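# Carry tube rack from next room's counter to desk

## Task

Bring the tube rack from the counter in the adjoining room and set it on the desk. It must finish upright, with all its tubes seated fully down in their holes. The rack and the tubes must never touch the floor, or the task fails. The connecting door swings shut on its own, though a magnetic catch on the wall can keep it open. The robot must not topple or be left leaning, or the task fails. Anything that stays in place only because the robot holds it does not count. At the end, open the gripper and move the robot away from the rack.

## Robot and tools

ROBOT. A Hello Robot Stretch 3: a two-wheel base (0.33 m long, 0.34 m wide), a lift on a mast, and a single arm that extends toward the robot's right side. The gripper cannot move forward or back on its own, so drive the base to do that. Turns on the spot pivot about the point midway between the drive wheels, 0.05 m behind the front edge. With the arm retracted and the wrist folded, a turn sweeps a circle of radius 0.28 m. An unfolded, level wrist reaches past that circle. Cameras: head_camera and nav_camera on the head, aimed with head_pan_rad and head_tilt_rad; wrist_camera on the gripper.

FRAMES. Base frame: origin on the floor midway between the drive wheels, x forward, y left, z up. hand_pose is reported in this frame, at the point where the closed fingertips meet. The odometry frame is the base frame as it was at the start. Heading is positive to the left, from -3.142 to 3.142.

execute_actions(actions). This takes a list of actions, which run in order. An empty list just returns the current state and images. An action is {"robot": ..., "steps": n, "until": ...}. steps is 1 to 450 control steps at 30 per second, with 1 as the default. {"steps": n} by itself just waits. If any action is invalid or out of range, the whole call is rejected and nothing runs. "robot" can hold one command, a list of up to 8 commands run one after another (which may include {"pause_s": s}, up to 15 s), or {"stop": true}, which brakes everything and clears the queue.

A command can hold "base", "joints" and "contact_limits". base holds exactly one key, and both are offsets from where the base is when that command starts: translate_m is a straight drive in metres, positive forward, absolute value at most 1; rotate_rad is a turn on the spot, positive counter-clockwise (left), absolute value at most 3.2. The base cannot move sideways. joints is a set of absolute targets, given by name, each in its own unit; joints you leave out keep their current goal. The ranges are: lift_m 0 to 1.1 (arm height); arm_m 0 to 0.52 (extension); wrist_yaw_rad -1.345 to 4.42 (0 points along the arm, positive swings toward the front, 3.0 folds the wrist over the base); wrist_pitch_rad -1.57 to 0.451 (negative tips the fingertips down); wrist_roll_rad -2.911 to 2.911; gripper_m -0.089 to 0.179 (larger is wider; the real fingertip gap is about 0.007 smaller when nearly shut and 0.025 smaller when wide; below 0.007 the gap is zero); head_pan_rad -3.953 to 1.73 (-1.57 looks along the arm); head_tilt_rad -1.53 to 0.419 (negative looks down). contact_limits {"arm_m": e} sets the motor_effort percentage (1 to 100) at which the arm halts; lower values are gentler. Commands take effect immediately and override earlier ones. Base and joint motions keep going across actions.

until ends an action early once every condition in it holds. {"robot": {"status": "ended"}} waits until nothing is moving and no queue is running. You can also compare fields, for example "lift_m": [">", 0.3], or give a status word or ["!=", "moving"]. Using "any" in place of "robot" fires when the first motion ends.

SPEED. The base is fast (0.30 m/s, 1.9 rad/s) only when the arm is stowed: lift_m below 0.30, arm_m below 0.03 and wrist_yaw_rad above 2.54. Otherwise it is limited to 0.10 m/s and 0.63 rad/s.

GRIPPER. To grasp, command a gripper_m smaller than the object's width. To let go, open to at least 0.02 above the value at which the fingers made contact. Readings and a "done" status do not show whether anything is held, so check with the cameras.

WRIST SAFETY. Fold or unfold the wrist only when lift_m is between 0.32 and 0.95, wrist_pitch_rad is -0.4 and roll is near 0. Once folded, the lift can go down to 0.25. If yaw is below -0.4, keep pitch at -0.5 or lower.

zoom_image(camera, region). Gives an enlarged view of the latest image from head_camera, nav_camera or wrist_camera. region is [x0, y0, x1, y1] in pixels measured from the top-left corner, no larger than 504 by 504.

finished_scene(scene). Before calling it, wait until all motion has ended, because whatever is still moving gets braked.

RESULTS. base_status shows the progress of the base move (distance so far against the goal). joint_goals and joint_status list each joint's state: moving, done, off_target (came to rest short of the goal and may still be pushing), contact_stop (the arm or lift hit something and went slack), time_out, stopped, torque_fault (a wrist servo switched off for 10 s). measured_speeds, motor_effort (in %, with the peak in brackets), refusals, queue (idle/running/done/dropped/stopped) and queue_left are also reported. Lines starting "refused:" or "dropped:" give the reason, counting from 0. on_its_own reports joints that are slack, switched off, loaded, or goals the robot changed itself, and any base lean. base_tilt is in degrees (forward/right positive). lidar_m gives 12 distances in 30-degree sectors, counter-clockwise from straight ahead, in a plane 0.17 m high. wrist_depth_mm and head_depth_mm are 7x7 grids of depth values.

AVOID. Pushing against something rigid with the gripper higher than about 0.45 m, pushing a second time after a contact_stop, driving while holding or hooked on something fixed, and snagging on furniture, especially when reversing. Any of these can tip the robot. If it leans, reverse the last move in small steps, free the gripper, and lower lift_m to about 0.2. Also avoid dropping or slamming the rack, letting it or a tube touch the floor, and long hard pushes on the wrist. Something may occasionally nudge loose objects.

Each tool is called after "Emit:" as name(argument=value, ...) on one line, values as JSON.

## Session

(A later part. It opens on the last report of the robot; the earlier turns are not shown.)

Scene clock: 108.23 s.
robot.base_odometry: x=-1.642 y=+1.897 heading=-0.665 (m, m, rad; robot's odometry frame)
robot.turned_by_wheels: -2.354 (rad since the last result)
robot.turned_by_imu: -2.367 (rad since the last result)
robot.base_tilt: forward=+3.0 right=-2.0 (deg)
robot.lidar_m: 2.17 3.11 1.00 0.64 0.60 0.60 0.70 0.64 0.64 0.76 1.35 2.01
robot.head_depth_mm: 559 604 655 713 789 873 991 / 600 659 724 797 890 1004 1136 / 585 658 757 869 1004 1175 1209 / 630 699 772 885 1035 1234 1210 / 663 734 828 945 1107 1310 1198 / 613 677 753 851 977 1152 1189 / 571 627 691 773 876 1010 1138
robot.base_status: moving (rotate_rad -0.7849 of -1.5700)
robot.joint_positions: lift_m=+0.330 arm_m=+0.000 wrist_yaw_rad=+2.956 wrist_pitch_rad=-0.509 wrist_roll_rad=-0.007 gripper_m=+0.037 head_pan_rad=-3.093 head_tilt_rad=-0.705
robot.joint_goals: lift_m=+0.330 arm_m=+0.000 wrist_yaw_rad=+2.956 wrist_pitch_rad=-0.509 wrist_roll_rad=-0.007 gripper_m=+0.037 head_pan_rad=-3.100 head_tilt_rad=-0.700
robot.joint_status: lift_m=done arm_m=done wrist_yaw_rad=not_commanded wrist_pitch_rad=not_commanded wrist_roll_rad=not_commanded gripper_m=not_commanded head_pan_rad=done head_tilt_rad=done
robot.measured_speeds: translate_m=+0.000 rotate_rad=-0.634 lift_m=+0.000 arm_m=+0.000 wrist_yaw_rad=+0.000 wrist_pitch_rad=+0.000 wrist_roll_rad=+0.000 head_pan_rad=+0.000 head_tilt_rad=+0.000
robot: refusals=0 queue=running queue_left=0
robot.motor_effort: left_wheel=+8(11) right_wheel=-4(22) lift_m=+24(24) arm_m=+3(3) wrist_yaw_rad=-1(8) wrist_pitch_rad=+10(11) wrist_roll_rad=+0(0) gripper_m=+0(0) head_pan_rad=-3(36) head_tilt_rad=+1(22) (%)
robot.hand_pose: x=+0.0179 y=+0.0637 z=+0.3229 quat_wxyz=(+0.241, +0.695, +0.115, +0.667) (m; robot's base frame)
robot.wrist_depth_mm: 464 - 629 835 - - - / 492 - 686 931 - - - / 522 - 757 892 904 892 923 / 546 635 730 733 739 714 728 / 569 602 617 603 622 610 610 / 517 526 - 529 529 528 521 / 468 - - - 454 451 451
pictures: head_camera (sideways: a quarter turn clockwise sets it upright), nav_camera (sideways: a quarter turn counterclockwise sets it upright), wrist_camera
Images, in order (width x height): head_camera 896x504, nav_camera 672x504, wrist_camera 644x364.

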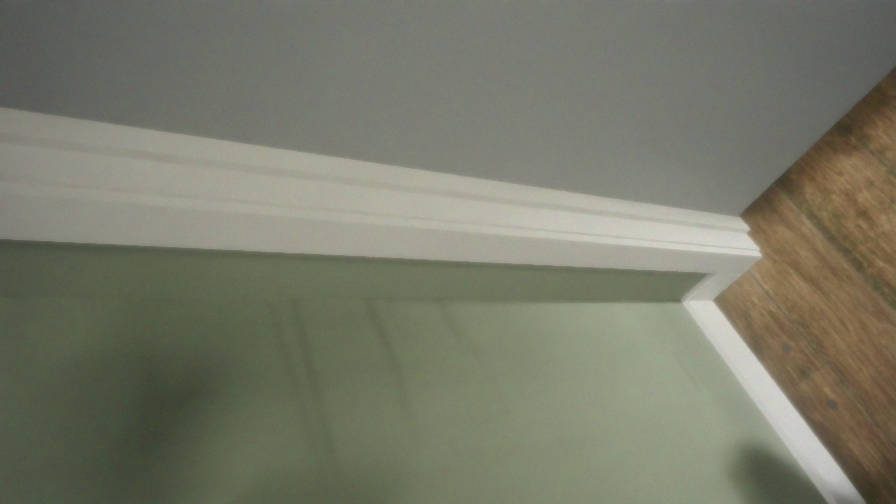

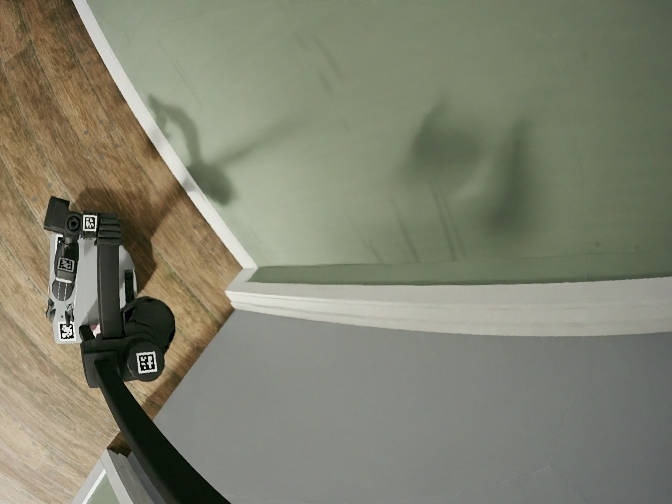

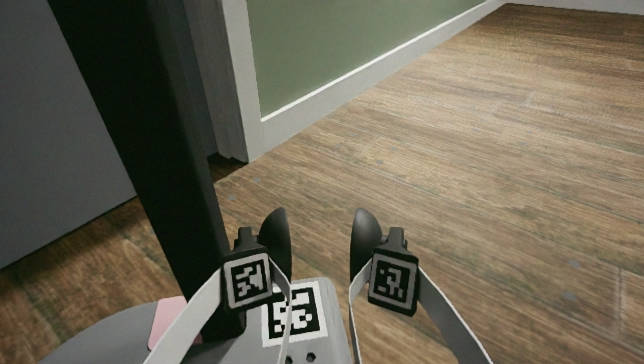

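Emit:
execute_actions(actions=[{"steps":100,"until":{"robot":{"status":"ended"}}}])

Scene clock: 110.13 s.
robot.base_odometry: x=-1.642 y=+1.897 heading=-1.450 (m, m, rad; robot's odometry frame)
robot.turned_by_wheels: -0.785 (rad since the last result)
robot.turned_by_imu: -0.788 (rad since the last result)
robot.base_tilt: forward=+2.5 right=-0.5 (deg)
robot.lidar_m: 2.00 2.10 2.93 1.82 0.72 0.62 0.60 0.62 0.66 0.64 0.67 0.94
robot.head_depth_mm: 477 530 596 683 800 959 1096 / 479 535 603 689 805 972 1166 / 482 537 605 697 814 985 1169 / 484 541 610 701 828 998 1171 / 488 544 615 706 830 1008 1173 / 492 547 620 713 835 1023 1172 / 495 552 624 719 847 1035 1187
robot.base_status: done (rotate_rad -1.5698 of -1.5700)
robot.joint_positions: lift_m=+0.330 arm_m=+0.000 wrist_yaw_rad=+2.956 wrist_pitch_rad=-0.509 wrist_roll_rad=-0.007 gripper_m=+0.037 head_pan_rad=-3.093 head_tilt_rad=-0.705
robot.joint_goals: lift_m=+0.330 arm_m=+0.000 wrist_yaw_rad=+2.956 wrist_pitch_rad=-0.509 wrist_roll_rad=-0.007 gripper_m=+0.037 head_pan_rad=-3.100 head_tilt_rad=-0.700
robot.joint_status: lift_m=done arm_m=done wrist_yaw_rad=not_commanded wrist_pitch_rad=not_commanded wrist_roll_rad=not_commanded gripper_m=not_commanded head_pan_rad=done head_tilt_rad=done
robot.measured_speeds: translate_m=+0.000 rotate_rad=+0.000 lift_m=+0.000 arm_m=+0.000 wrist_yaw_rad=+0.000 wrist_pitch_rad=+0.000 wrist_roll_rad=+0.000 head_pan_rad=+0.000 head_tilt_rad=+0.000
robot: refusals=0 queue=done queue_left=0
robot.motor_effort: left_wheel=+4(7) right_wheel=-3(4) lift_m=+24(24) arm_m=+2(2) wrist_yaw_rad=-2(2) wrist_pitch_rad=+11(11) wrist_roll_rad=+0(0) gripper_m=+0(0) head_pan_rad=-3(2) head_tilt_rad=+2(2) (%)
robot.hand_pose: x=+0.0179 y=+0.0637 z=+0.3229 quat_wxyz=(+0.241, +0.695, +0.115, +0.667) (m; robot's base frame)
robot.wrist_depth_mm: 707 - - - - - - / 732 - - - - - - / 725 - 894 913 903 898 911 / 683 726 730 737 741 732 736 / 610 607 623 604 615 612 603 / 522 523 - 538 532 518 514 / 464 - - - 453 453 456
pictures: head_camera (sideways: a quarter turn clockwise sets it upright), nav_camera (sideways: a quarter turn counterclockwise sets it upright), wrist_camera
Images, in order (width x height): head_camera 896x504, nav_camera 672x504, wrist_camera 644x364.

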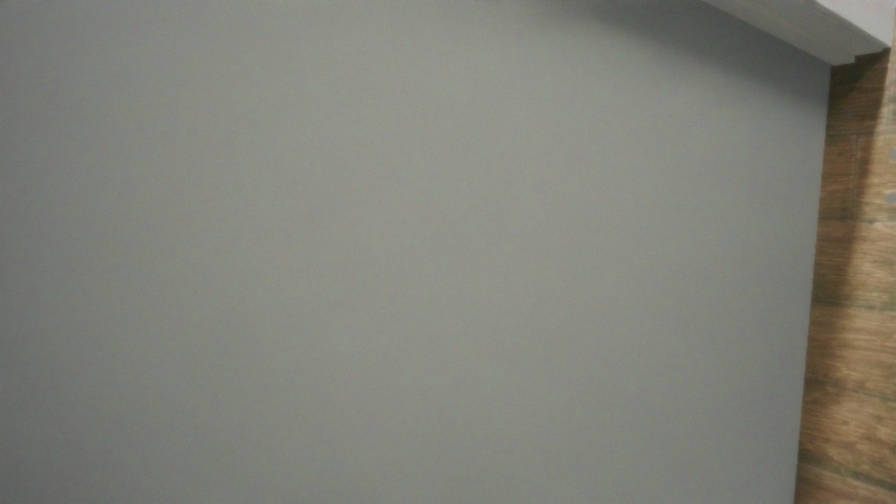

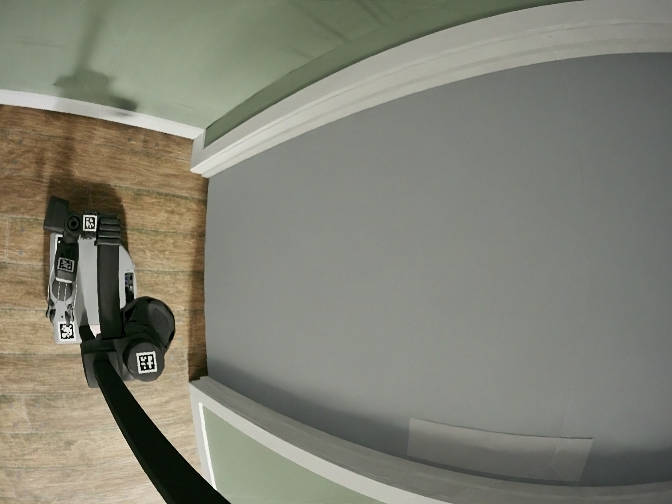

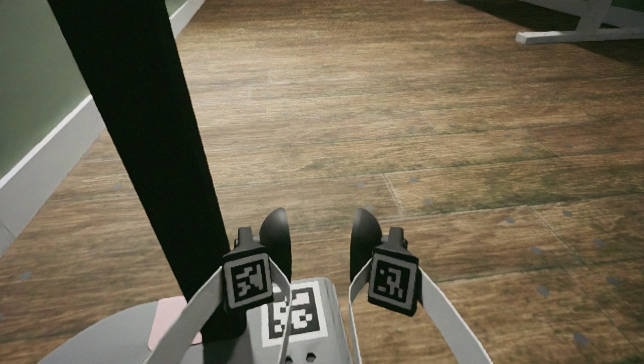

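Emit:
execute_actions(actions=[{"robot":{"base":{"translate_m":-0.6}},"steps":300,"until":{"robot":{"status":"ended"}}}])

Scene clock: 119.70 s.
robot.base_odometry: x=-1.715 y=+2.493 heading=-1.450 (m, m, rad; robot's odometry frame)
robot.turned_by_wheels: +0.000 (rad since the last result)
robot.turned_by_imu: -0.004 (rad since the last result)
robot.base_tilt: forward=+2.4 right=-0.7 (deg)
robot.lidar_m: 2.60 2.64 3.22 0.39 2.62 0.39 0.28 0.26 0.27 0.35 0.66 0.92
robot.head_depth_mm: 291 325 382 463 588 1338 1227 / - 302 348 415 510 669 955 / - 289 320 374 452 570 773 / - - 298 341 406 500 645 / - - 287 315 368 444 554 / - - - 295 337 397 487 / - - - - 310 361 432
robot.base_status: off_target (translate_m -0.5998 of -0.6000)
robot.joint_positions: lift_m=+0.330 arm_m=+0.000 wrist_yaw_rad=+2.955 wrist_pitch_rad=-0.509 wrist_roll_rad=-0.007 gripper_m=+0.037 head_pan_rad=-3.094 head_tilt_rad=-0.701
robot.joint_goals: lift_m=+0.330 arm_m=+0.000 wrist_yaw_rad=+2.955 wrist_pitch_rad=-0.509 wrist_roll_rad=-0.007 gripper_m=+0.037 head_pan_rad=-3.100 head_tilt_rad=-0.700
robot.joint_status: lift_m=done arm_m=done wrist_yaw_rad=not_commanded wrist_pitch_rad=not_commanded wrist_roll_rad=not_commanded gripper_m=not_commanded head_pan_rad=done head_tilt_rad=done
robot.measured_speeds: translate_m=+0.000 rotate_rad=+0.000 lift_m=+0.000 arm_m=+0.000 wrist_yaw_rad=+0.000 wrist_pitch_rad=+0.000 wrist_roll_rad=+0.000 head_pan_rad=+0.000 head_tilt_rad=+0.000
robot: refusals=0 queue=done queue_left=0
robot.on_its_own: left_wheel is at rest, and its effort (-30) is outside its rest range (-18 to +18); right_wheel is at rest, and its effort (-21) is outside its rest range (-18 to +18)
robot.motor_effort: left_wheel=-30(97) right_wheel=-21(42) lift_m=+25(25) arm_m=+2(2) wrist_yaw_rad=+0(2) wrist_pitch_rad=+11(11) wrist_roll_rad=+0(1) gripper_m=+0(1) head_pan_rad=-3(3) head_tilt_rad=+0(2) (%)
robot.hand_pose: x=+0.0181 y=+0.0636 z=+0.3228 quat_wxyz=(+0.241, +0.695, +0.115, +0.667) (m; robot's base frame)
robot.wrist_depth_mm: - - 412 413 - - - / - - - 450 - - - / 924 - 845 505 917 903 924 / 724 733 684 579 740 713 733 / 603 607 628 604 617 610 599 / 526 519 - 533 532 519 518 / 466 - - - 449 452 452
pictures: head_camera (sideways: a quarter turn clockwise sets it upright), nav_camera (sideways: a quarter turn counterclockwise sets it upright), wrist_camera
Images, in order (width x height): head_camera 896x504, nav_camera 672x504, wrist_camera 644x364.

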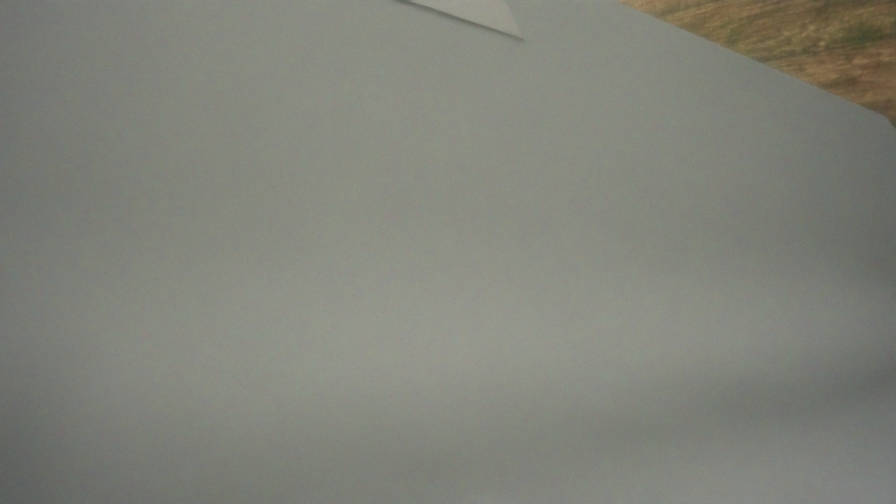

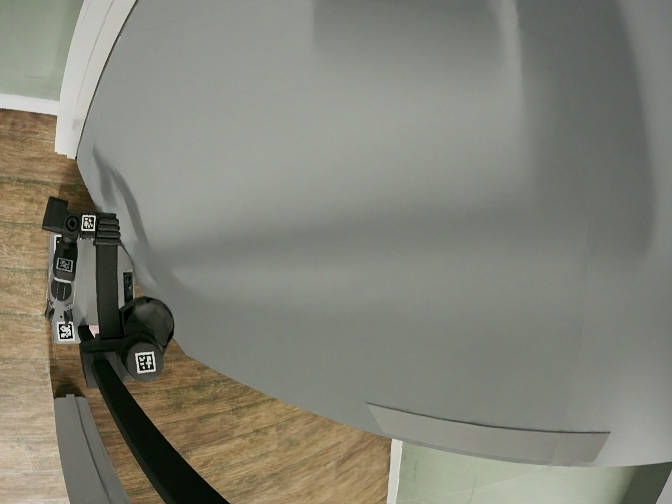

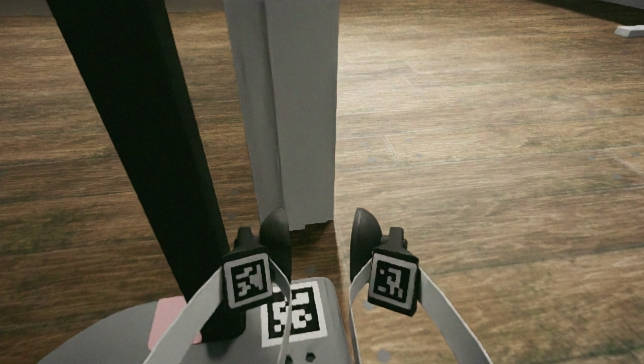

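Works. Continue.

Emit:
execute_actions(actions=[{"robot":{"base":{"translate_m":-0.55}},"steps":300,"until":{"robot":{"status":"ended"}}}])

Scene clock: 127.83 s.
robot.base_odometry: x=-1.781 y=+3.039 heading=-1.450 (m, m, rad; robot's odometry frame)
robot.turned_by_wheels: +0.000 (rad since the last result)
robot.turned_by_imu: -0.006 (rad since the last result)
robot.base_tilt: forward=+2.5 right=-0.5 (deg)
robot.lidar_m: 2.60 0.65 0.73 2.17 2.24 1.67 1.62 0.24 0.22 0.22 0.27 0.53
robot.head_depth_mm: 1359 1513 1704 1945 1769 1446 1227 / 1362 1523 1709 1948 1754 1444 1218 / 1370 1522 1718 1981 1722 1431 1213 / 1365 1543 1730 1954 1709 1428 1207 / 1382 1542 1756 1955 1715 1413 1204 / 1396 1555 1757 1970 1691 1396 1155 / 1396 1529 1674 1762 374 415 465
robot.base_status: done (translate_m -0.5500 of -0.5500)
robot.joint_positions: lift_m=+0.330 arm_m=+0.000 wrist_yaw_rad=+2.955 wrist_pitch_rad=-0.509 wrist_roll_rad=-0.007 gripper_m=+0.037 head_pan_rad=-3.094 head_tilt_rad=-0.701
robot.joint_goals: lift_m=+0.330 arm_m=+0.000 wrist_yaw_rad=+2.955 wrist_pitch_rad=-0.509 wrist_roll_rad=-0.007 gripper_m=+0.037 head_pan_rad=-3.100 head_tilt_rad=-0.700
robot.joint_status: lift_m=done arm_m=done wrist_yaw_rad=not_commanded wrist_pitch_rad=not_commanded wrist_roll_rad=not_commanded gripper_m=not_commanded head_pan_rad=done head_tilt_rad=done
robot.measured_speeds: translate_m=+0.000 rotate_rad=+0.000 lift_m=+0.000 arm_m=+0.000 wrist_yaw_rad=+0.000 wrist_pitch_rad=+0.000 wrist_roll_rad=+0.000 head_pan_rad=+0.000 head_tilt_rad=+0.000
robot: refusals=0 queue=done queue_left=0
robot.motor_effort: left_wheel=-12(46) right_wheel=+0(30) lift_m=+25(25) arm_m=+2(3) wrist_yaw_rad=-1(1) wrist_pitch_rad=+11(11) wrist_roll_rad=+0(0) gripper_m=+1(0) head_pan_rad=-3(2) head_tilt_rad=+1(0) (%)
robot.hand_pose: x=+0.0181 y=+0.0636 z=+0.3228 quat_wxyz=(+0.241, +0.695, +0.115, +0.667) (m; robot's base frame)
robot.wrist_depth_mm: - - - - - 697 502 / - - - - - 695 545 / 899 - 909 903 926 708 614 / 741 725 730 709 727 695 702 / 610 608 632 607 613 598 610 / 515 522 - 529 538 523 516 / 469 - - - 455 453 459
pictures: head_camera (sideways: a quarter turn clockwise sets it upright), nav_camera (sideways: a quarter turn counterclockwise sets it upright), wrist_camera
Images, in order (width x height): head_camera 896x504, nav_camera 672x504, wrist_camera 644x364.

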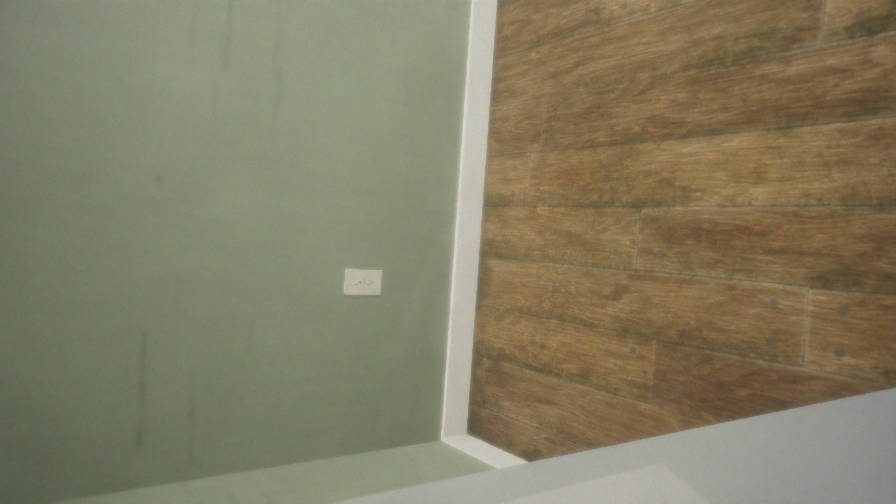

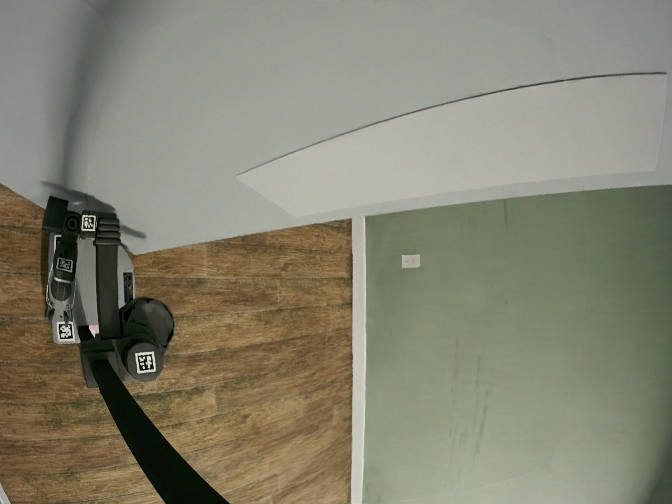

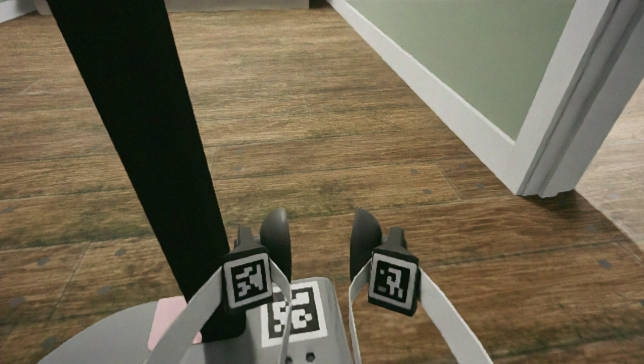

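Emit:
execute_actions(actions=[{"robot":[{"base":{"translate_m":0.1},"joints":{"head_pan_rad":-2.0,"head_tilt_rad":-0.9}},{"joints":{"arm_m":0.3},"contact_limits":{"arm_m":60}}],"steps":300,"until":{"robot":{"status":"ended"}}}])

Scene clock: 137.93 s.
robot.base_odometry: x=-1.769 y=+2.940 heading=-1.450 (m, m, rad; robot's odometry frame)
robot.turned_by_wheels: +0.000 (rad since the last result)
robot.turned_by_imu: +0.033 (rad since the last result)
robot.base_tilt: forward=-2.4 right=-7.6 (deg)
robot.lidar_m: 3.06 0.57 0.61 1.30 1.23 1.26 1.66 0.86 0.49 0.47 0.48 0.73
robot.head_depth_mm: 788 909 1067 1289 1486 1302 1137 / 755 864 1007 1205 1450 1312 1153 / 583 662 767 919 1139 1298 1164 / 554 625 719 842 1021 1252 1190 / 531 595 675 783 922 1153 1169 / 506 565 636 734 841 1040 1184 / 484 538 605 688 795 975 1146
robot.base_status: done (translate_m +0.1000 of +0.1000)
robot.joint_positions: lift_m=+0.330 arm_m=+0.298 wrist_yaw_rad=+3.017 wrist_pitch_rad=-0.511 wrist_roll_rad=-0.006 gripper_m=+0.037 head_pan_rad=-2.006 head_tilt_rad=-0.890
robot.joint_goals: lift_m=+0.330 arm_m=+0.300 wrist_yaw_rad=+3.017 wrist_pitch_rad=-0.511 wrist_roll_rad=-0.006 gripper_m=+0.037 head_pan_rad=-2.000 head_tilt_rad=-0.900
robot.joint_status: lift_m=done arm_m=done wrist_yaw_rad=not_commanded wrist_pitch_rad=not_commanded wrist_roll_rad=not_commanded gripper_m=not_commanded head_pan_rad=done head_tilt_rad=done
robot.measured_speeds: translate_m=+0.000 rotate_rad=+0.000 lift_m=+0.000 arm_m=+0.000 wrist_yaw_rad=+0.000 wrist_pitch_rad=+0.000 wrist_roll_rad=+0.000 head_pan_rad=+0.000 head_tilt_rad=+0.000
robot: refusals=0 queue=done queue_left=0
robot.on_its_own: base_tilt is 8.5 degrees off its reading at the scene's start (forward=+2.5 right=-0.6); arm_m is at rest, and its effort (+18) is outside its rest range (-14 to +14); wrist_yaw_rad is at rest, and its effort (-50) is outside its rest range (-12 to +12)
robot.motor_effort: left_wheel=+1(28) right_wheel=+0(16) lift_m=+32(36) arm_m=+18(38) wrist_yaw_rad=-50(92) wrist_pitch_rad=+11(14) wrist_roll_rad=-1(1) gripper_m=+0(1) head_pan_rad=+2(36) head_tilt_rad=-4(16) (%)
robot.contact_limits: arm_m 37 (drawing in: default 16, maximum 26; extending or still: default 23, maximum 37)
robot.hand_pose: x=+0.0052 y=-0.2326 z=+0.3222 quat_wxyz=(+0.221, +0.692, +0.136, +0.674) (m; robot's base frame)
robot.wrist_depth_mm: - - - - - 688 - / 902 968 - - - 775 - / 773 790 845 893 879 877 - / 658 685 - 734 753 766 804 / 566 - - - 651 666 682 / 501 - - - 577 581 601 / 455 457 - - 492 512 520
pictures: head_camera (sideways: a quarter turn clockwise sets it upright), nav_camera (sideways: a quarter turn counterclockwise sets it upright), wrist_camera
Images, in order (width x height): head_camera 896x504, nav_camera 672x504, wrist_camera 644x364.

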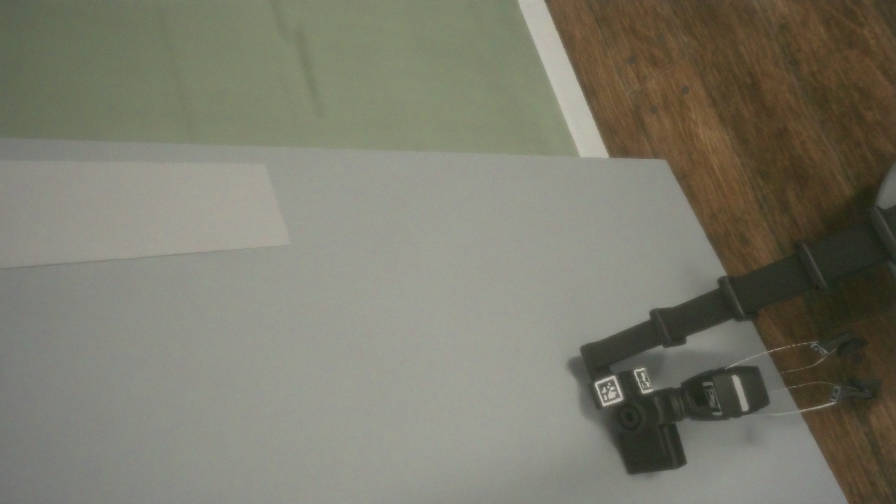

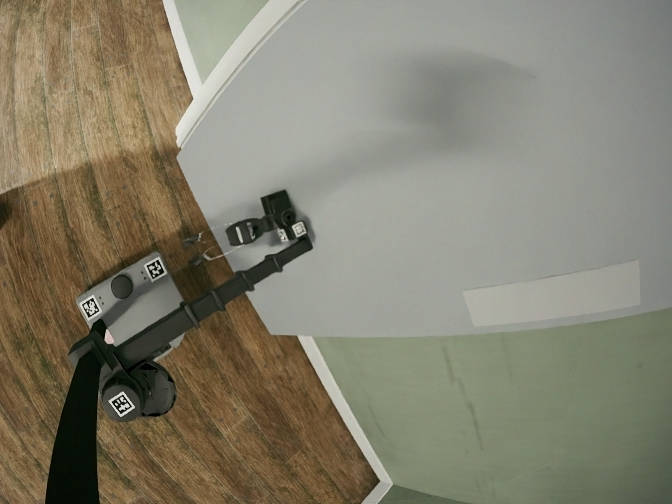

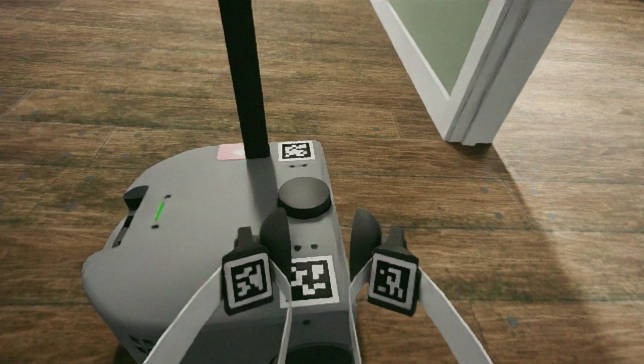

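Emit:
execute_actions(actions=[{"robot":[{"joints":{"arm_m":0.2}},{"joints":{"lift_m":0.2}}],"steps":200,"until":{"robot":{"status":"ended"}}}])

Scene clock: 144.40 s.
robot.base_odometry: x=-1.769 y=+2.940 heading=-1.450 (m, m, rad; robot's odometry frame)
robot.turned_by_wheels: +0.000 (rad since the last result)
robot.turned_by_imu: -0.109 (rad since the last result)
robot.base_tilt: forward=+2.5 right=-0.5 (deg)
robot.lidar_m: 2.03 0.61 0.58 1.38 2.55 1.79 1.71 0.92 0.48 0.44 0.45 0.56
robot.head_depth_mm: 696 848 1052 1382 1498 1296 1144 / 501 593 907 1233 1460 1288 1139 / 467 547 661 834 1233 1288 1131 / 439 507 602 744 966 1236 1148 / 411 471 551 670 847 1089 1113 / 388 441 512 611 758 933 1099 / 367 415 476 561 680 859 1080
robot.base_status: done (translate_m +0.1000 of +0.1000)
robot.joint_positions: lift_m=+0.200 arm_m=+0.200 wrist_yaw_rad=+3.156 wrist_pitch_rad=-0.510 wrist_roll_rad=-0.006 gripper_m=+0.037 head_pan_rad=-2.004 head_tilt_rad=-0.894
robot.joint_goals: lift_m=+0.200 arm_m=+0.200 wrist_yaw_rad=+3.156 wrist_pitch_rad=-0.510 wrist_roll_rad=-0.006 gripper_m=+0.037 head_pan_rad=-2.000 head_tilt_rad=-0.900
robot.joint_status: lift_m=done arm_m=done wrist_yaw_rad=not_commanded wrist_pitch_rad=not_commanded wrist_roll_rad=not_commanded gripper_m=not_commanded head_pan_rad=done head_tilt_rad=done
robot.measured_speeds: translate_m=+0.000 rotate_rad=+0.000 lift_m=+0.000 arm_m=+0.000 wrist_yaw_rad=+0.000 wrist_pitch_rad=+0.000 wrist_roll_rad=+0.000 head_pan_rad=+0.000 head_tilt_rad=+0.000
robot: refusals=0 queue=done queue_left=0
robot.on_its_own: wrist_yaw_rad is held at +3.155, not at its first target +2.954, by its stall guard, which is not easing now
robot.motor_effort: left_wheel=+0(30) right_wheel=+0(27) lift_m=+22(32) arm_m=-2(20) wrist_yaw_rad=+0(51) wrist_pitch_rad=+11(14) wrist_roll_rad=-1(1) gripper_m=+0(1) head_pan_rad=+2(2) head_tilt_rad=-2(3) (%)
robot.hand_pose: x=-0.0242 y=-0.1333 z=+0.1928 quat_wxyz=(+0.173, +0.681, +0.184, +0.688) (m; robot's base frame)
robot.wrist_depth_mm: - - - - - 748 609 / 897 902 916 908 877 742 780 / 664 704 - - 650 652 652 / 521 - - - 520 520 522 / - - - - 435 433 430 / - - - - - 372 373 / - - - - - 325 327
pictures: head_camera (sideways: a quarter turn clockwise sets it upright), nav_camera (sideways: a quarter turn counterclockwise sets it upright), wrist_camera
Images, in order (width x height): head_camera 896x504, nav_camera 672x504, wrist_camera 644x364.

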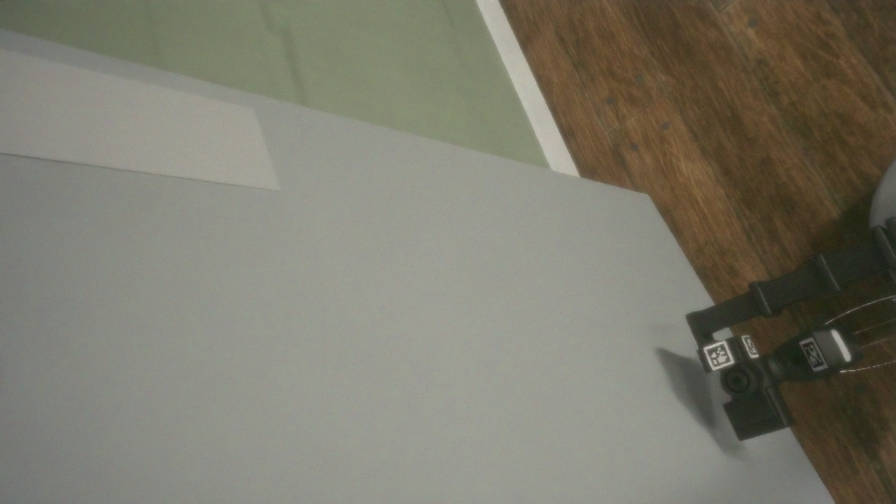

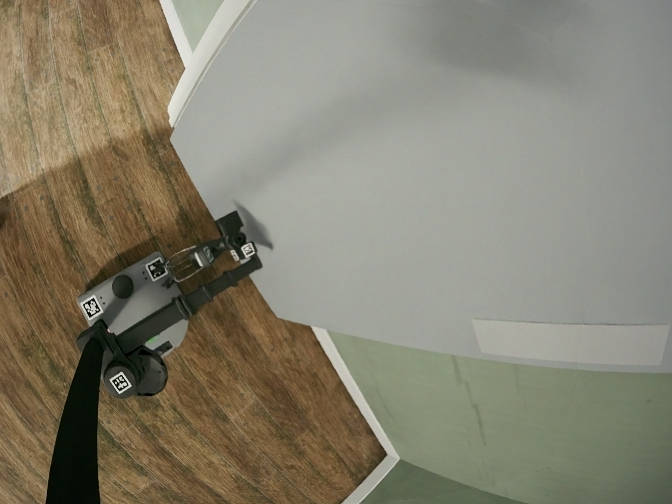

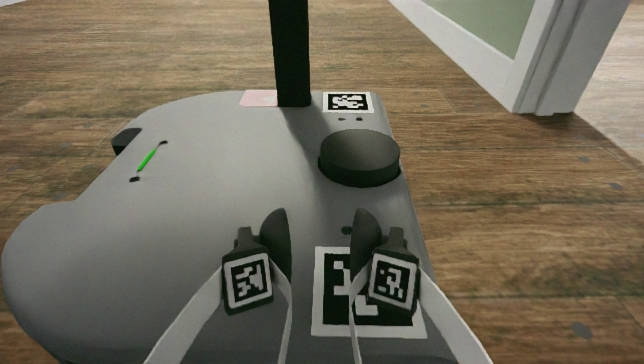

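Emit:
execute_actions(actions=[{"robot":{"joints":{"arm_m":0.1,"head_pan_rad":-2.4,"head_tilt_rad":-0.6}},"steps":90}])

Scene clock: 149.23 s.
robot.base_odometry: x=-1.769 y=+2.940 heading=-1.450 (m, m, rad; robot's odometry frame)
robot.turned_by_wheels: +0.000 (rad since the last result)
robot.turned_by_imu: -0.001 (rad since the last result)
robot.base_tilt: forward=+2.5 right=-0.6 (deg)
robot.lidar_m: 2.02 0.61 0.58 1.38 2.55 1.79 1.71 0.92 0.48 0.44 0.45 0.56
robot.head_depth_mm: 1252 1484 1720 1897 1931 1542 1290 / 1056 1211 1431 1714 1863 1547 1280 / 913 1029 1170 1371 1641 1530 1273 / 809 896 1002 1140 1318 1454 1269 / 723 790 872 976 1094 1255 1207 / 494 534 583 642 717 806 921 / 445 479 519 563 618 682 764
robot.base_status: done (translate_m +0.1000 of +0.1000)
robot.joint_positions: lift_m=+0.200 arm_m=+0.100 wrist_yaw_rad=+3.156 wrist_pitch_rad=-0.510 wrist_roll_rad=-0.006 gripper_m=+0.037 head_pan_rad=-2.393 head_tilt_rad=-0.607
robot.joint_goals: lift_m=+0.200 arm_m=+0.100 wrist_yaw_rad=+3.156 wrist_pitch_rad=-0.510 wrist_roll_rad=-0.006 gripper_m=+0.037 head_pan_rad=-2.400 head_tilt_rad=-0.600
robot.joint_status: lift_m=done arm_m=done wrist_yaw_rad=not_commanded wrist_pitch_rad=not_commanded wrist_roll_rad=not_commanded gripper_m=not_commanded head_pan_rad=done head_tilt_rad=done
robot.measured_speeds: translate_m=+0.000 rotate_rad=+0.000 lift_m=+0.000 arm_m=+0.000 wrist_yaw_rad=+0.000 wrist_pitch_rad=+0.000 wrist_roll_rad=+0.000 head_pan_rad=+0.000 head_tilt_rad=+0.000
robot: refusals=0 queue=done queue_left=0
robot.on_its_own: wrist_yaw_rad is held at +3.155, not at its first target +2.954, by its stall guard, which is not easing now
robot.motor_effort: left_wheel=+0(0) right_wheel=+0(0) lift_m=+22(22) arm_m=-2(1) wrist_yaw_rad=+0(0) wrist_pitch_rad=+11(11) wrist_roll_rad=-1(1) gripper_m=+0(0) head_pan_rad=-3(26) head_tilt_rad=+2(17) (%)
robot.hand_pose: x=-0.0242 y=-0.0333 z=+0.1928 quat_wxyz=(+0.173, +0.681, +0.184, +0.688) (m; robot's base frame)
robot.wrist_depth_mm: - - - - - 747 520 / 898 886 886 868 897 732 570 / 657 689 723 704 666 639 621 / 542 - - - 526 517 521 / 451 - - - 436 434 434 / - - - - - 373 370 / - - - - - 324 323
pictures: head_camera (sideways: a quarter turn clockwise sets it upright), nav_camera (sideways: a quarter turn counterclockwise sets it upright), wrist_camera
Images, in order (width x height): head_camera 896x504, nav_camera 672x504, wrist_camera 644x364.

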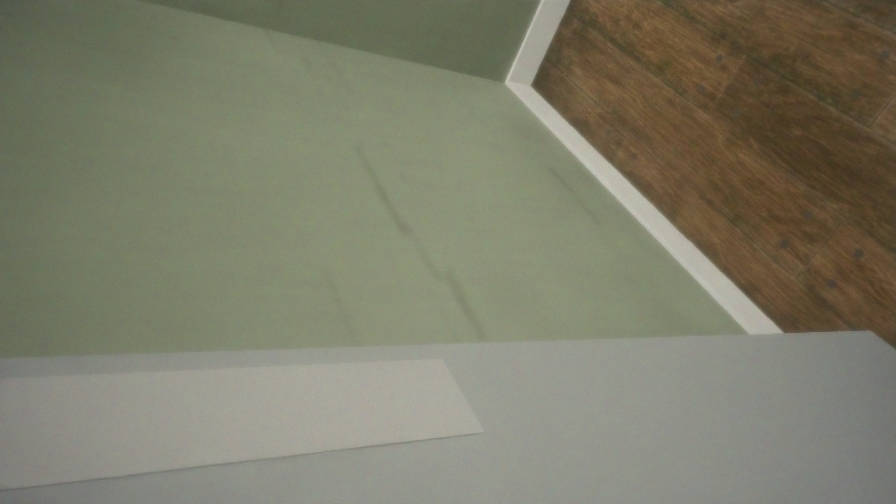

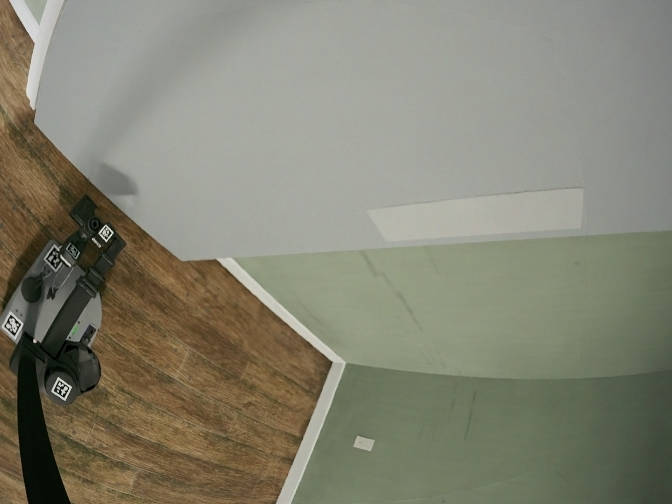

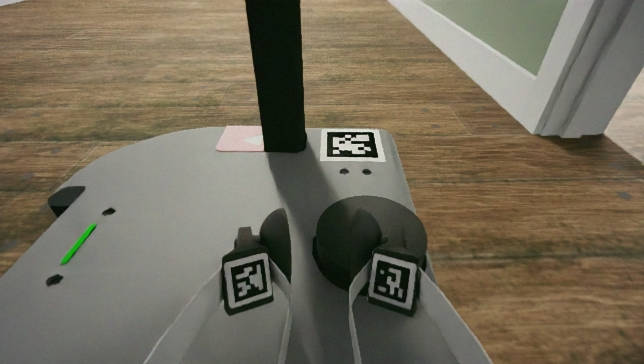

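Emit:
execute_actions(actions=[{"robot":[{"joints":{"lift_m":0.28,"head_pan_rad":1.5,"head_tilt_rad":-0.35}},{"joints":{"arm_m":0,"wrist_yaw_rad":3.0}}],"steps":200,"until":{"robot":{"status":"ended"}}}])

Scene clock: 159.67 s.
robot.base_odometry: x=-1.769 y=+2.940 heading=-1.450 (m, m, rad; robot's odometry frame)
robot.turned_by_wheels: +0.000 (rad since the last result)
robot.turned_by_imu: -0.002 (rad since the last result)
robot.base_tilt: forward=+2.6 right=-0.5 (deg)
robot.lidar_m: 2.02 0.61 0.58 1.37 2.54 1.79 1.70 0.92 0.48 0.44 0.45 0.56
robot.head_depth_mm: 814 815 822 824 827 825 829 / 1042 1047 1051 1060 1065 1073 1073 / 1466 1476 1495 1482 1493 1505 1441 / 2434 2492 2491 2465 2429 1944 1519 / 2757 2935 2987 2628 2702 1947 1513 / 2731 2856 2967 2583 2626 1928 1517 / 2694 2854 2916 2536 2627 1921 1505
robot.base_status: done (translate_m +0.1000 of +0.1000)
robot.joint_positions: lift_m=+0.280 arm_m=+0.000 wrist_yaw_rad=+3.002 wrist_pitch_rad=-0.510 wrist_roll_rad=-0.006 gripper_m=+0.037 head_pan_rad=+1.493 head_tilt_rad=-0.359
robot.joint_goals: lift_m=+0.280 arm_m=+0.000 wrist_yaw_rad=+3.000 wrist_pitch_rad=-0.510 wrist_roll_rad=-0.006 gripper_m=+0.037 head_pan_rad=+1.500 head_tilt_rad=-0.350
robot.joint_status: lift_m=done arm_m=done wrist_yaw_rad=done wrist_pitch_rad=not_commanded wrist_roll_rad=not_commanded gripper_m=not_commanded head_pan_rad=done head_tilt_rad=done
robot.measured_speeds: translate_m=+0.000 rotate_rad=+0.000 lift_m=+0.000 arm_m=+0.000 wrist_yaw_rad=+0.000 wrist_pitch_rad=+0.000 wrist_roll_rad=+0.000 head_pan_rad=+0.000 head_tilt_rad=+0.000
robot: refusals=0 queue=done queue_left=0
robot.motor_effort: left_wheel=+0(0) right_wheel=+0(0) lift_m=+31(32) arm_m=-2(2) wrist_yaw_rad=-2(3) wrist_pitch_rad=+11(11) wrist_roll_rad=-1(1) gripper_m=+1(0) head_pan_rad=+3(35) head_tilt_rad=+3(17) (%)
robot.hand_pose: x=+0.0083 y=+0.0646 z=+0.2724 quat_wxyz=(+0.226, +0.693, +0.131, +0.672) (m; robot's base frame)
robot.wrist_depth_mm: - - - - 873 562 492 / - - - - 909 551 932 / 827 821 812 816 784 607 775 / 652 653 643 650 640 644 650 / 539 537 - 546 555 538 536 / 472 - - - 476 466 461 / - - - - 408 398 404
pictures: head_camera (sideways: a quarter turn clockwise sets it upright), nav_camera (sideways: a quarter turn counterclockwise sets it upright), wrist_camera
Images, in order (width x height): head_camera 896x504, nav_camera 672x504, wrist_camera 644x364.

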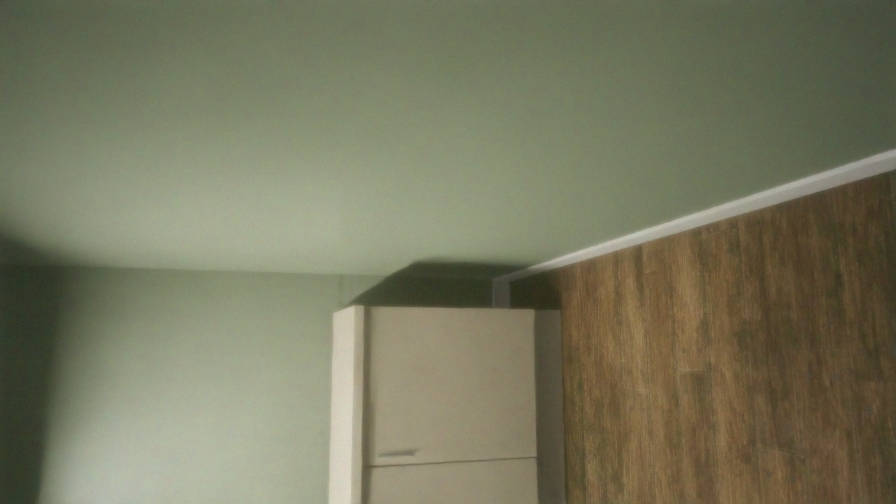

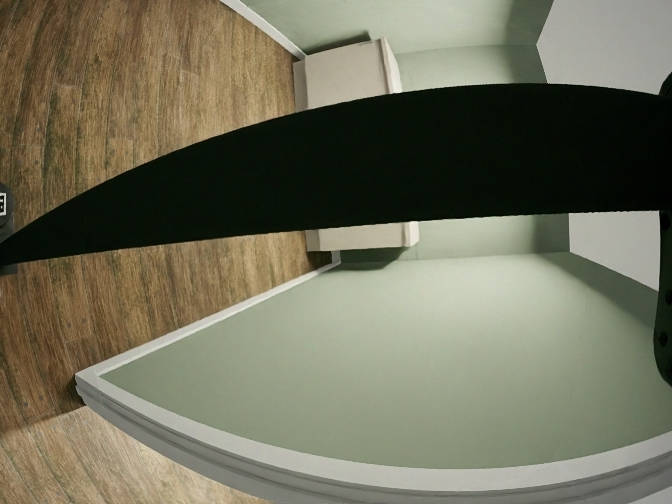

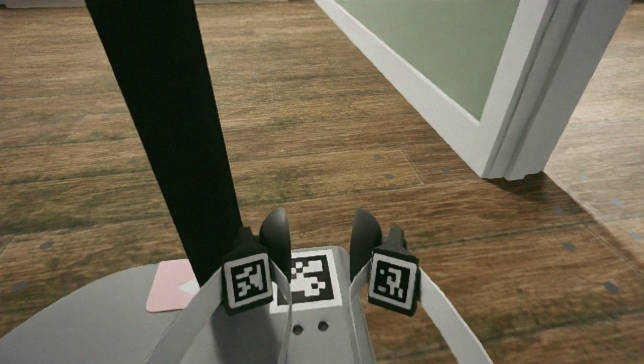

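Emit:
execute_actions(actions=[{"robot":[{"base":{"translate_m":-0.45},"joints":{"head_pan_rad":0,"head_tilt_rad":-0.4}},{"base":{"rotate_rad":1.65}},{"base":{"translate_m":1.0}},{"base":{"translate_m":0.4}}],"steps":450,"until":{"robot":{"status":"ended"}}}])

Scene clock: 176.33 s.
robot.base_odometry: x=-0.451 y=+3.664 heading=+0.200 (m, m, rad; robot's odometry frame)
robot.turned_by_wheels: +1.650 (rad since the last result)
robot.turned_by_imu: +1.651 (rad since the last result)
robot.base_tilt: forward=+2.5 right=-0.6 (deg)
robot.lidar_m: 1.12 1.18 1.27 1.23 1.29 1.79 1.89 1.24 0.92 0.89 0.93 1.15
robot.head_depth_mm: 1486 1580 1671 1248 1215 1309 1414 / 1477 1570 1683 1227 1211 1310 1401 / 1486 1573 1687 1211 1217 1316 1437 / 1496 1571 1686 1191 1223 1315 1421 / 1487 1571 1678 1177 1223 1321 1425 / 1486 1577 1669 1175 1230 1327 1412 / 1486 1575 1661 1176 1231 1332 1407
robot.base_status: done (translate_m +0.4000 of +0.4000)
robot.joint_positions: lift_m=+0.280 arm_m=+0.000 wrist_yaw_rad=+3.001 wrist_pitch_rad=-0.510 wrist_roll_rad=-0.006 gripper_m=+0.037 head_pan_rad=+0.007 head_tilt_rad=-0.396
robot.joint_goals: lift_m=+0.280 arm_m=+0.000 wrist_yaw_rad=+3.000 wrist_pitch_rad=-0.510 wrist_roll_rad=-0.006 gripper_m=+0.037 head_pan_rad=+0.000 head_tilt_rad=-0.400
robot.joint_status: lift_m=done arm_m=done wrist_yaw_rad=done wrist_pitch_rad=not_commanded wrist_roll_rad=not_commanded gripper_m=not_commanded head_pan_rad=done head_tilt_rad=done
robot.measured_speeds: translate_m=+0.000 rotate_rad=+0.000 lift_m=+0.000 arm_m=+0.000 wrist_yaw_rad=+0.000 wrist_pitch_rad=+0.000 wrist_roll_rad=+0.000 head_pan_rad=+0.000 head_tilt_rad=+0.000
robot: refusals=0 queue=done queue_left=0
robot.motor_effort: left_wheel=-4(13) right_wheel=+2(8) lift_m=+30(31) arm_m=-2(2) wrist_yaw_rad=-1(2) wrist_pitch_rad=+11(11) wrist_roll_rad=-1(1) gripper_m=+0(0) head_pan_rad=-3(35) head_tilt_rad=-2(7) (%)
robot.hand_pose: x=+0.0085 y=+0.0646 z=+0.2724 quat_wxyz=(+0.226, +0.693, +0.131, +0.672) (m; robot's base frame)
robot.wrist_depth_mm: - - - - - - - / - - - - - - - / 827 815 819 808 805 828 826 / 648 654 643 649 647 643 641 / 530 539 - 552 549 536 529 / 468 - - - 472 462 464 / - - - - 404 405 402
pictures: head_camera (sideways: a quarter turn clockwise sets it upright), nav_camera (sideways: a quarter turn counterclockwise sets it upright), wrist_camera
Images, in order (width x height): head_camera 896x504, nav_camera 672x504, wrist_camera 644x364.

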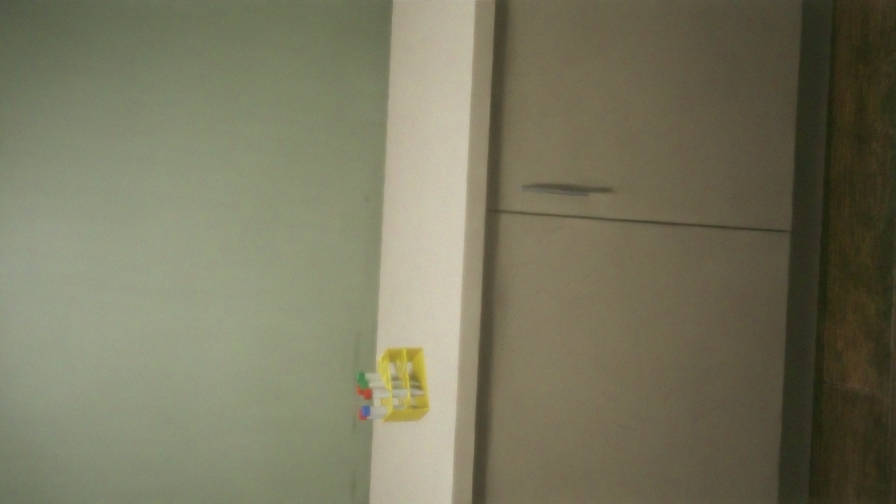

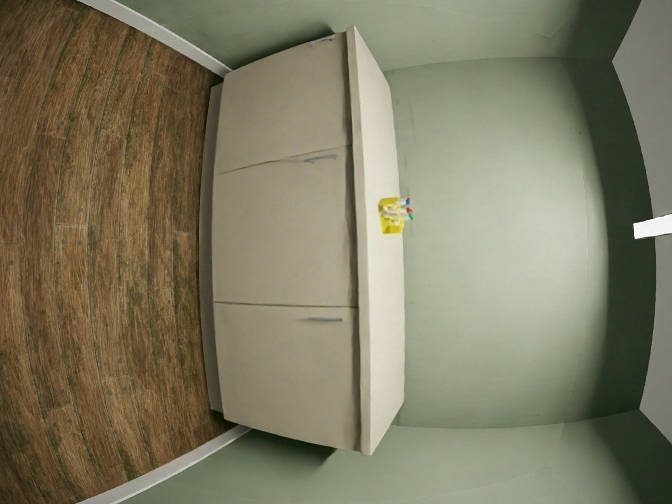

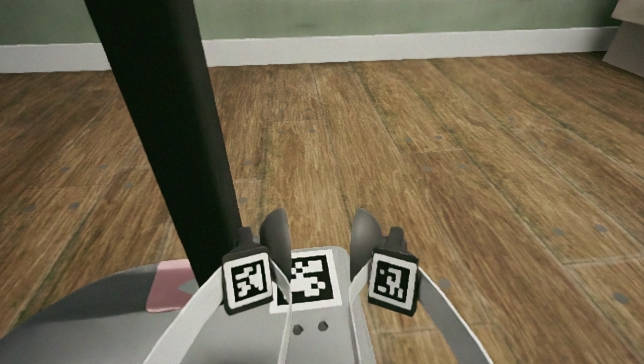

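Emit:
execute_actions(actions=[{"robot":[{"base":{"translate_m":0.52}},{"base":{"rotate_rad":1.57},"joints":{"lift_m":0.9,"wrist_pitch_rad":-0.4,"head_pan_rad":-1.57,"head_tilt_rad":-0.6}},{"base":{"translate_m":0.25}}],"steps":450,"until":{"robot":{"status":"ended"}}}])

Scene clock: 195.90 s.
robot.base_odometry: x=+0.009 y=+4.013 heading=+1.770 (m, m, rad; robot's odometry frame)
robot.turned_by_wheels: +1.570 (rad since the last result)
robot.turned_by_imu: +1.572 (rad since the last result)
robot.base_tilt: forward=+2.6 right=-0.6 (deg)
robot.lidar_m: 0.97 1.01 1.40 2.42 1.61 1.19 1.15 0.84 0.63 0.61 0.64 0.90
robot.head_depth_mm: 1018 1113 1182 783 739 832 - / 1018 1113 1177 773 742 833 - / 1017 1114 1159 767 743 856 - / 1018 1122 1138 757 747 865 - / 1017 1115 1118 751 748 862 - / 1016 1115 1108 743 751 867 989 / 1019 1116 1093 735 754 871 1032
robot.base_status: done (translate_m +0.2500 of +0.2500)
robot.joint_positions: lift_m=+0.900 arm_m=+0.000 wrist_yaw_rad=+3.001 wrist_pitch_rad=-0.420 wrist_roll_rad=-0.006 gripper_m=+0.037 head_pan_rad=-1.563 head_tilt_rad=-0.593
robot.joint_goals: lift_m=+0.900 arm_m=+0.000 wrist_yaw_rad=+3.000 wrist_pitch_rad=-0.400 wrist_roll_rad=-0.006 gripper_m=+0.037 head_pan_rad=-1.570 head_tilt_rad=-0.600
robot.joint_status: lift_m=done arm_m=done wrist_yaw_rad=done wrist_pitch_rad=done wrist_roll_rad=not_commanded gripper_m=not_commanded head_pan_rad=done head_tilt_rad=done
robot.measured_speeds: translate_m=+0.000 rotate_rad=+0.000 lift_m=+0.000 arm_m=+0.000 wrist_yaw_rad=+0.000 wrist_pitch_rad=+0.000 wrist_roll_rad=+0.000 head_pan_rad=+0.000 head_tilt_rad=+0.000
robot: refusals=0 queue=done queue_left=0
robot.motor_effort: left_wheel=-5(13) right_wheel=+3(6) lift_m=+31(32) arm_m=-2(2) wrist_yaw_rad=-1(1) wrist_pitch_rad=+13(17) wrist_roll_rad=-1(1) gripper_m=+0(1) head_pan_rad=-3(36) head_tilt_rad=-4(16) (%)
robot.hand_pose: x=+0.0102 y=+0.0767 z=+0.9120 quat_wxyz=(+0.196, +0.698, +0.099, +0.682) (m; robot's base frame)
robot.wrist_depth_mm: - - - - - - - / - - - - - - - / - - - - - - - / - - - - - - - / - - - - - - - / - - - - - - - / - - - - - - -
pictures: head_camera (sideways: a quarter turn clockwise sets it upright), nav_camera (sideways: a quarter turn counterclockwise sets it upright), wrist_camera
Images, in order (width x height): head_camera 896x504, nav_camera 672x504, wrist_camera 644x364.

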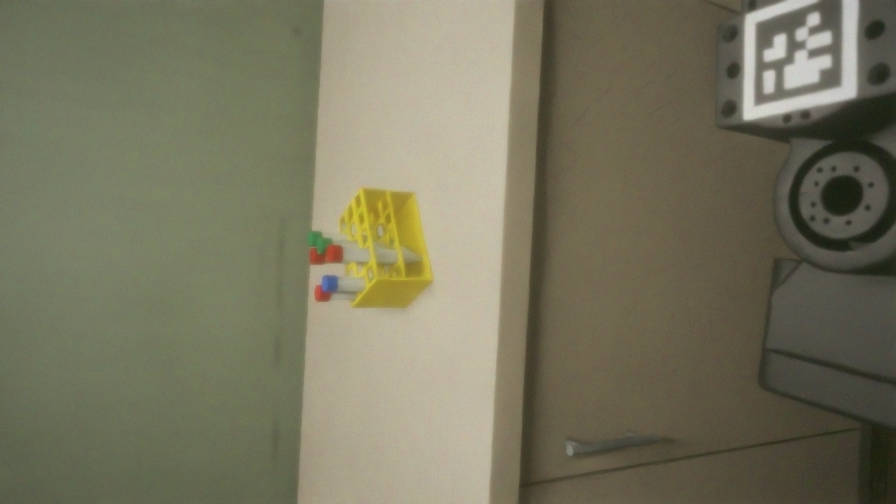

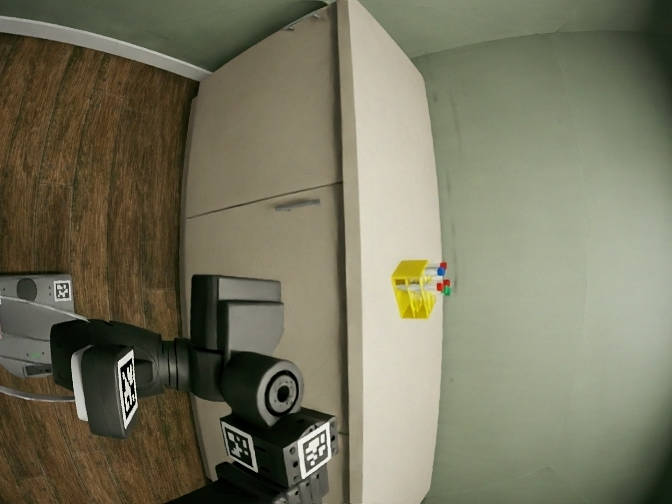

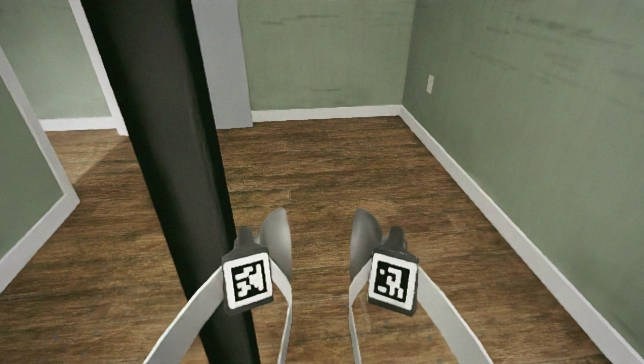

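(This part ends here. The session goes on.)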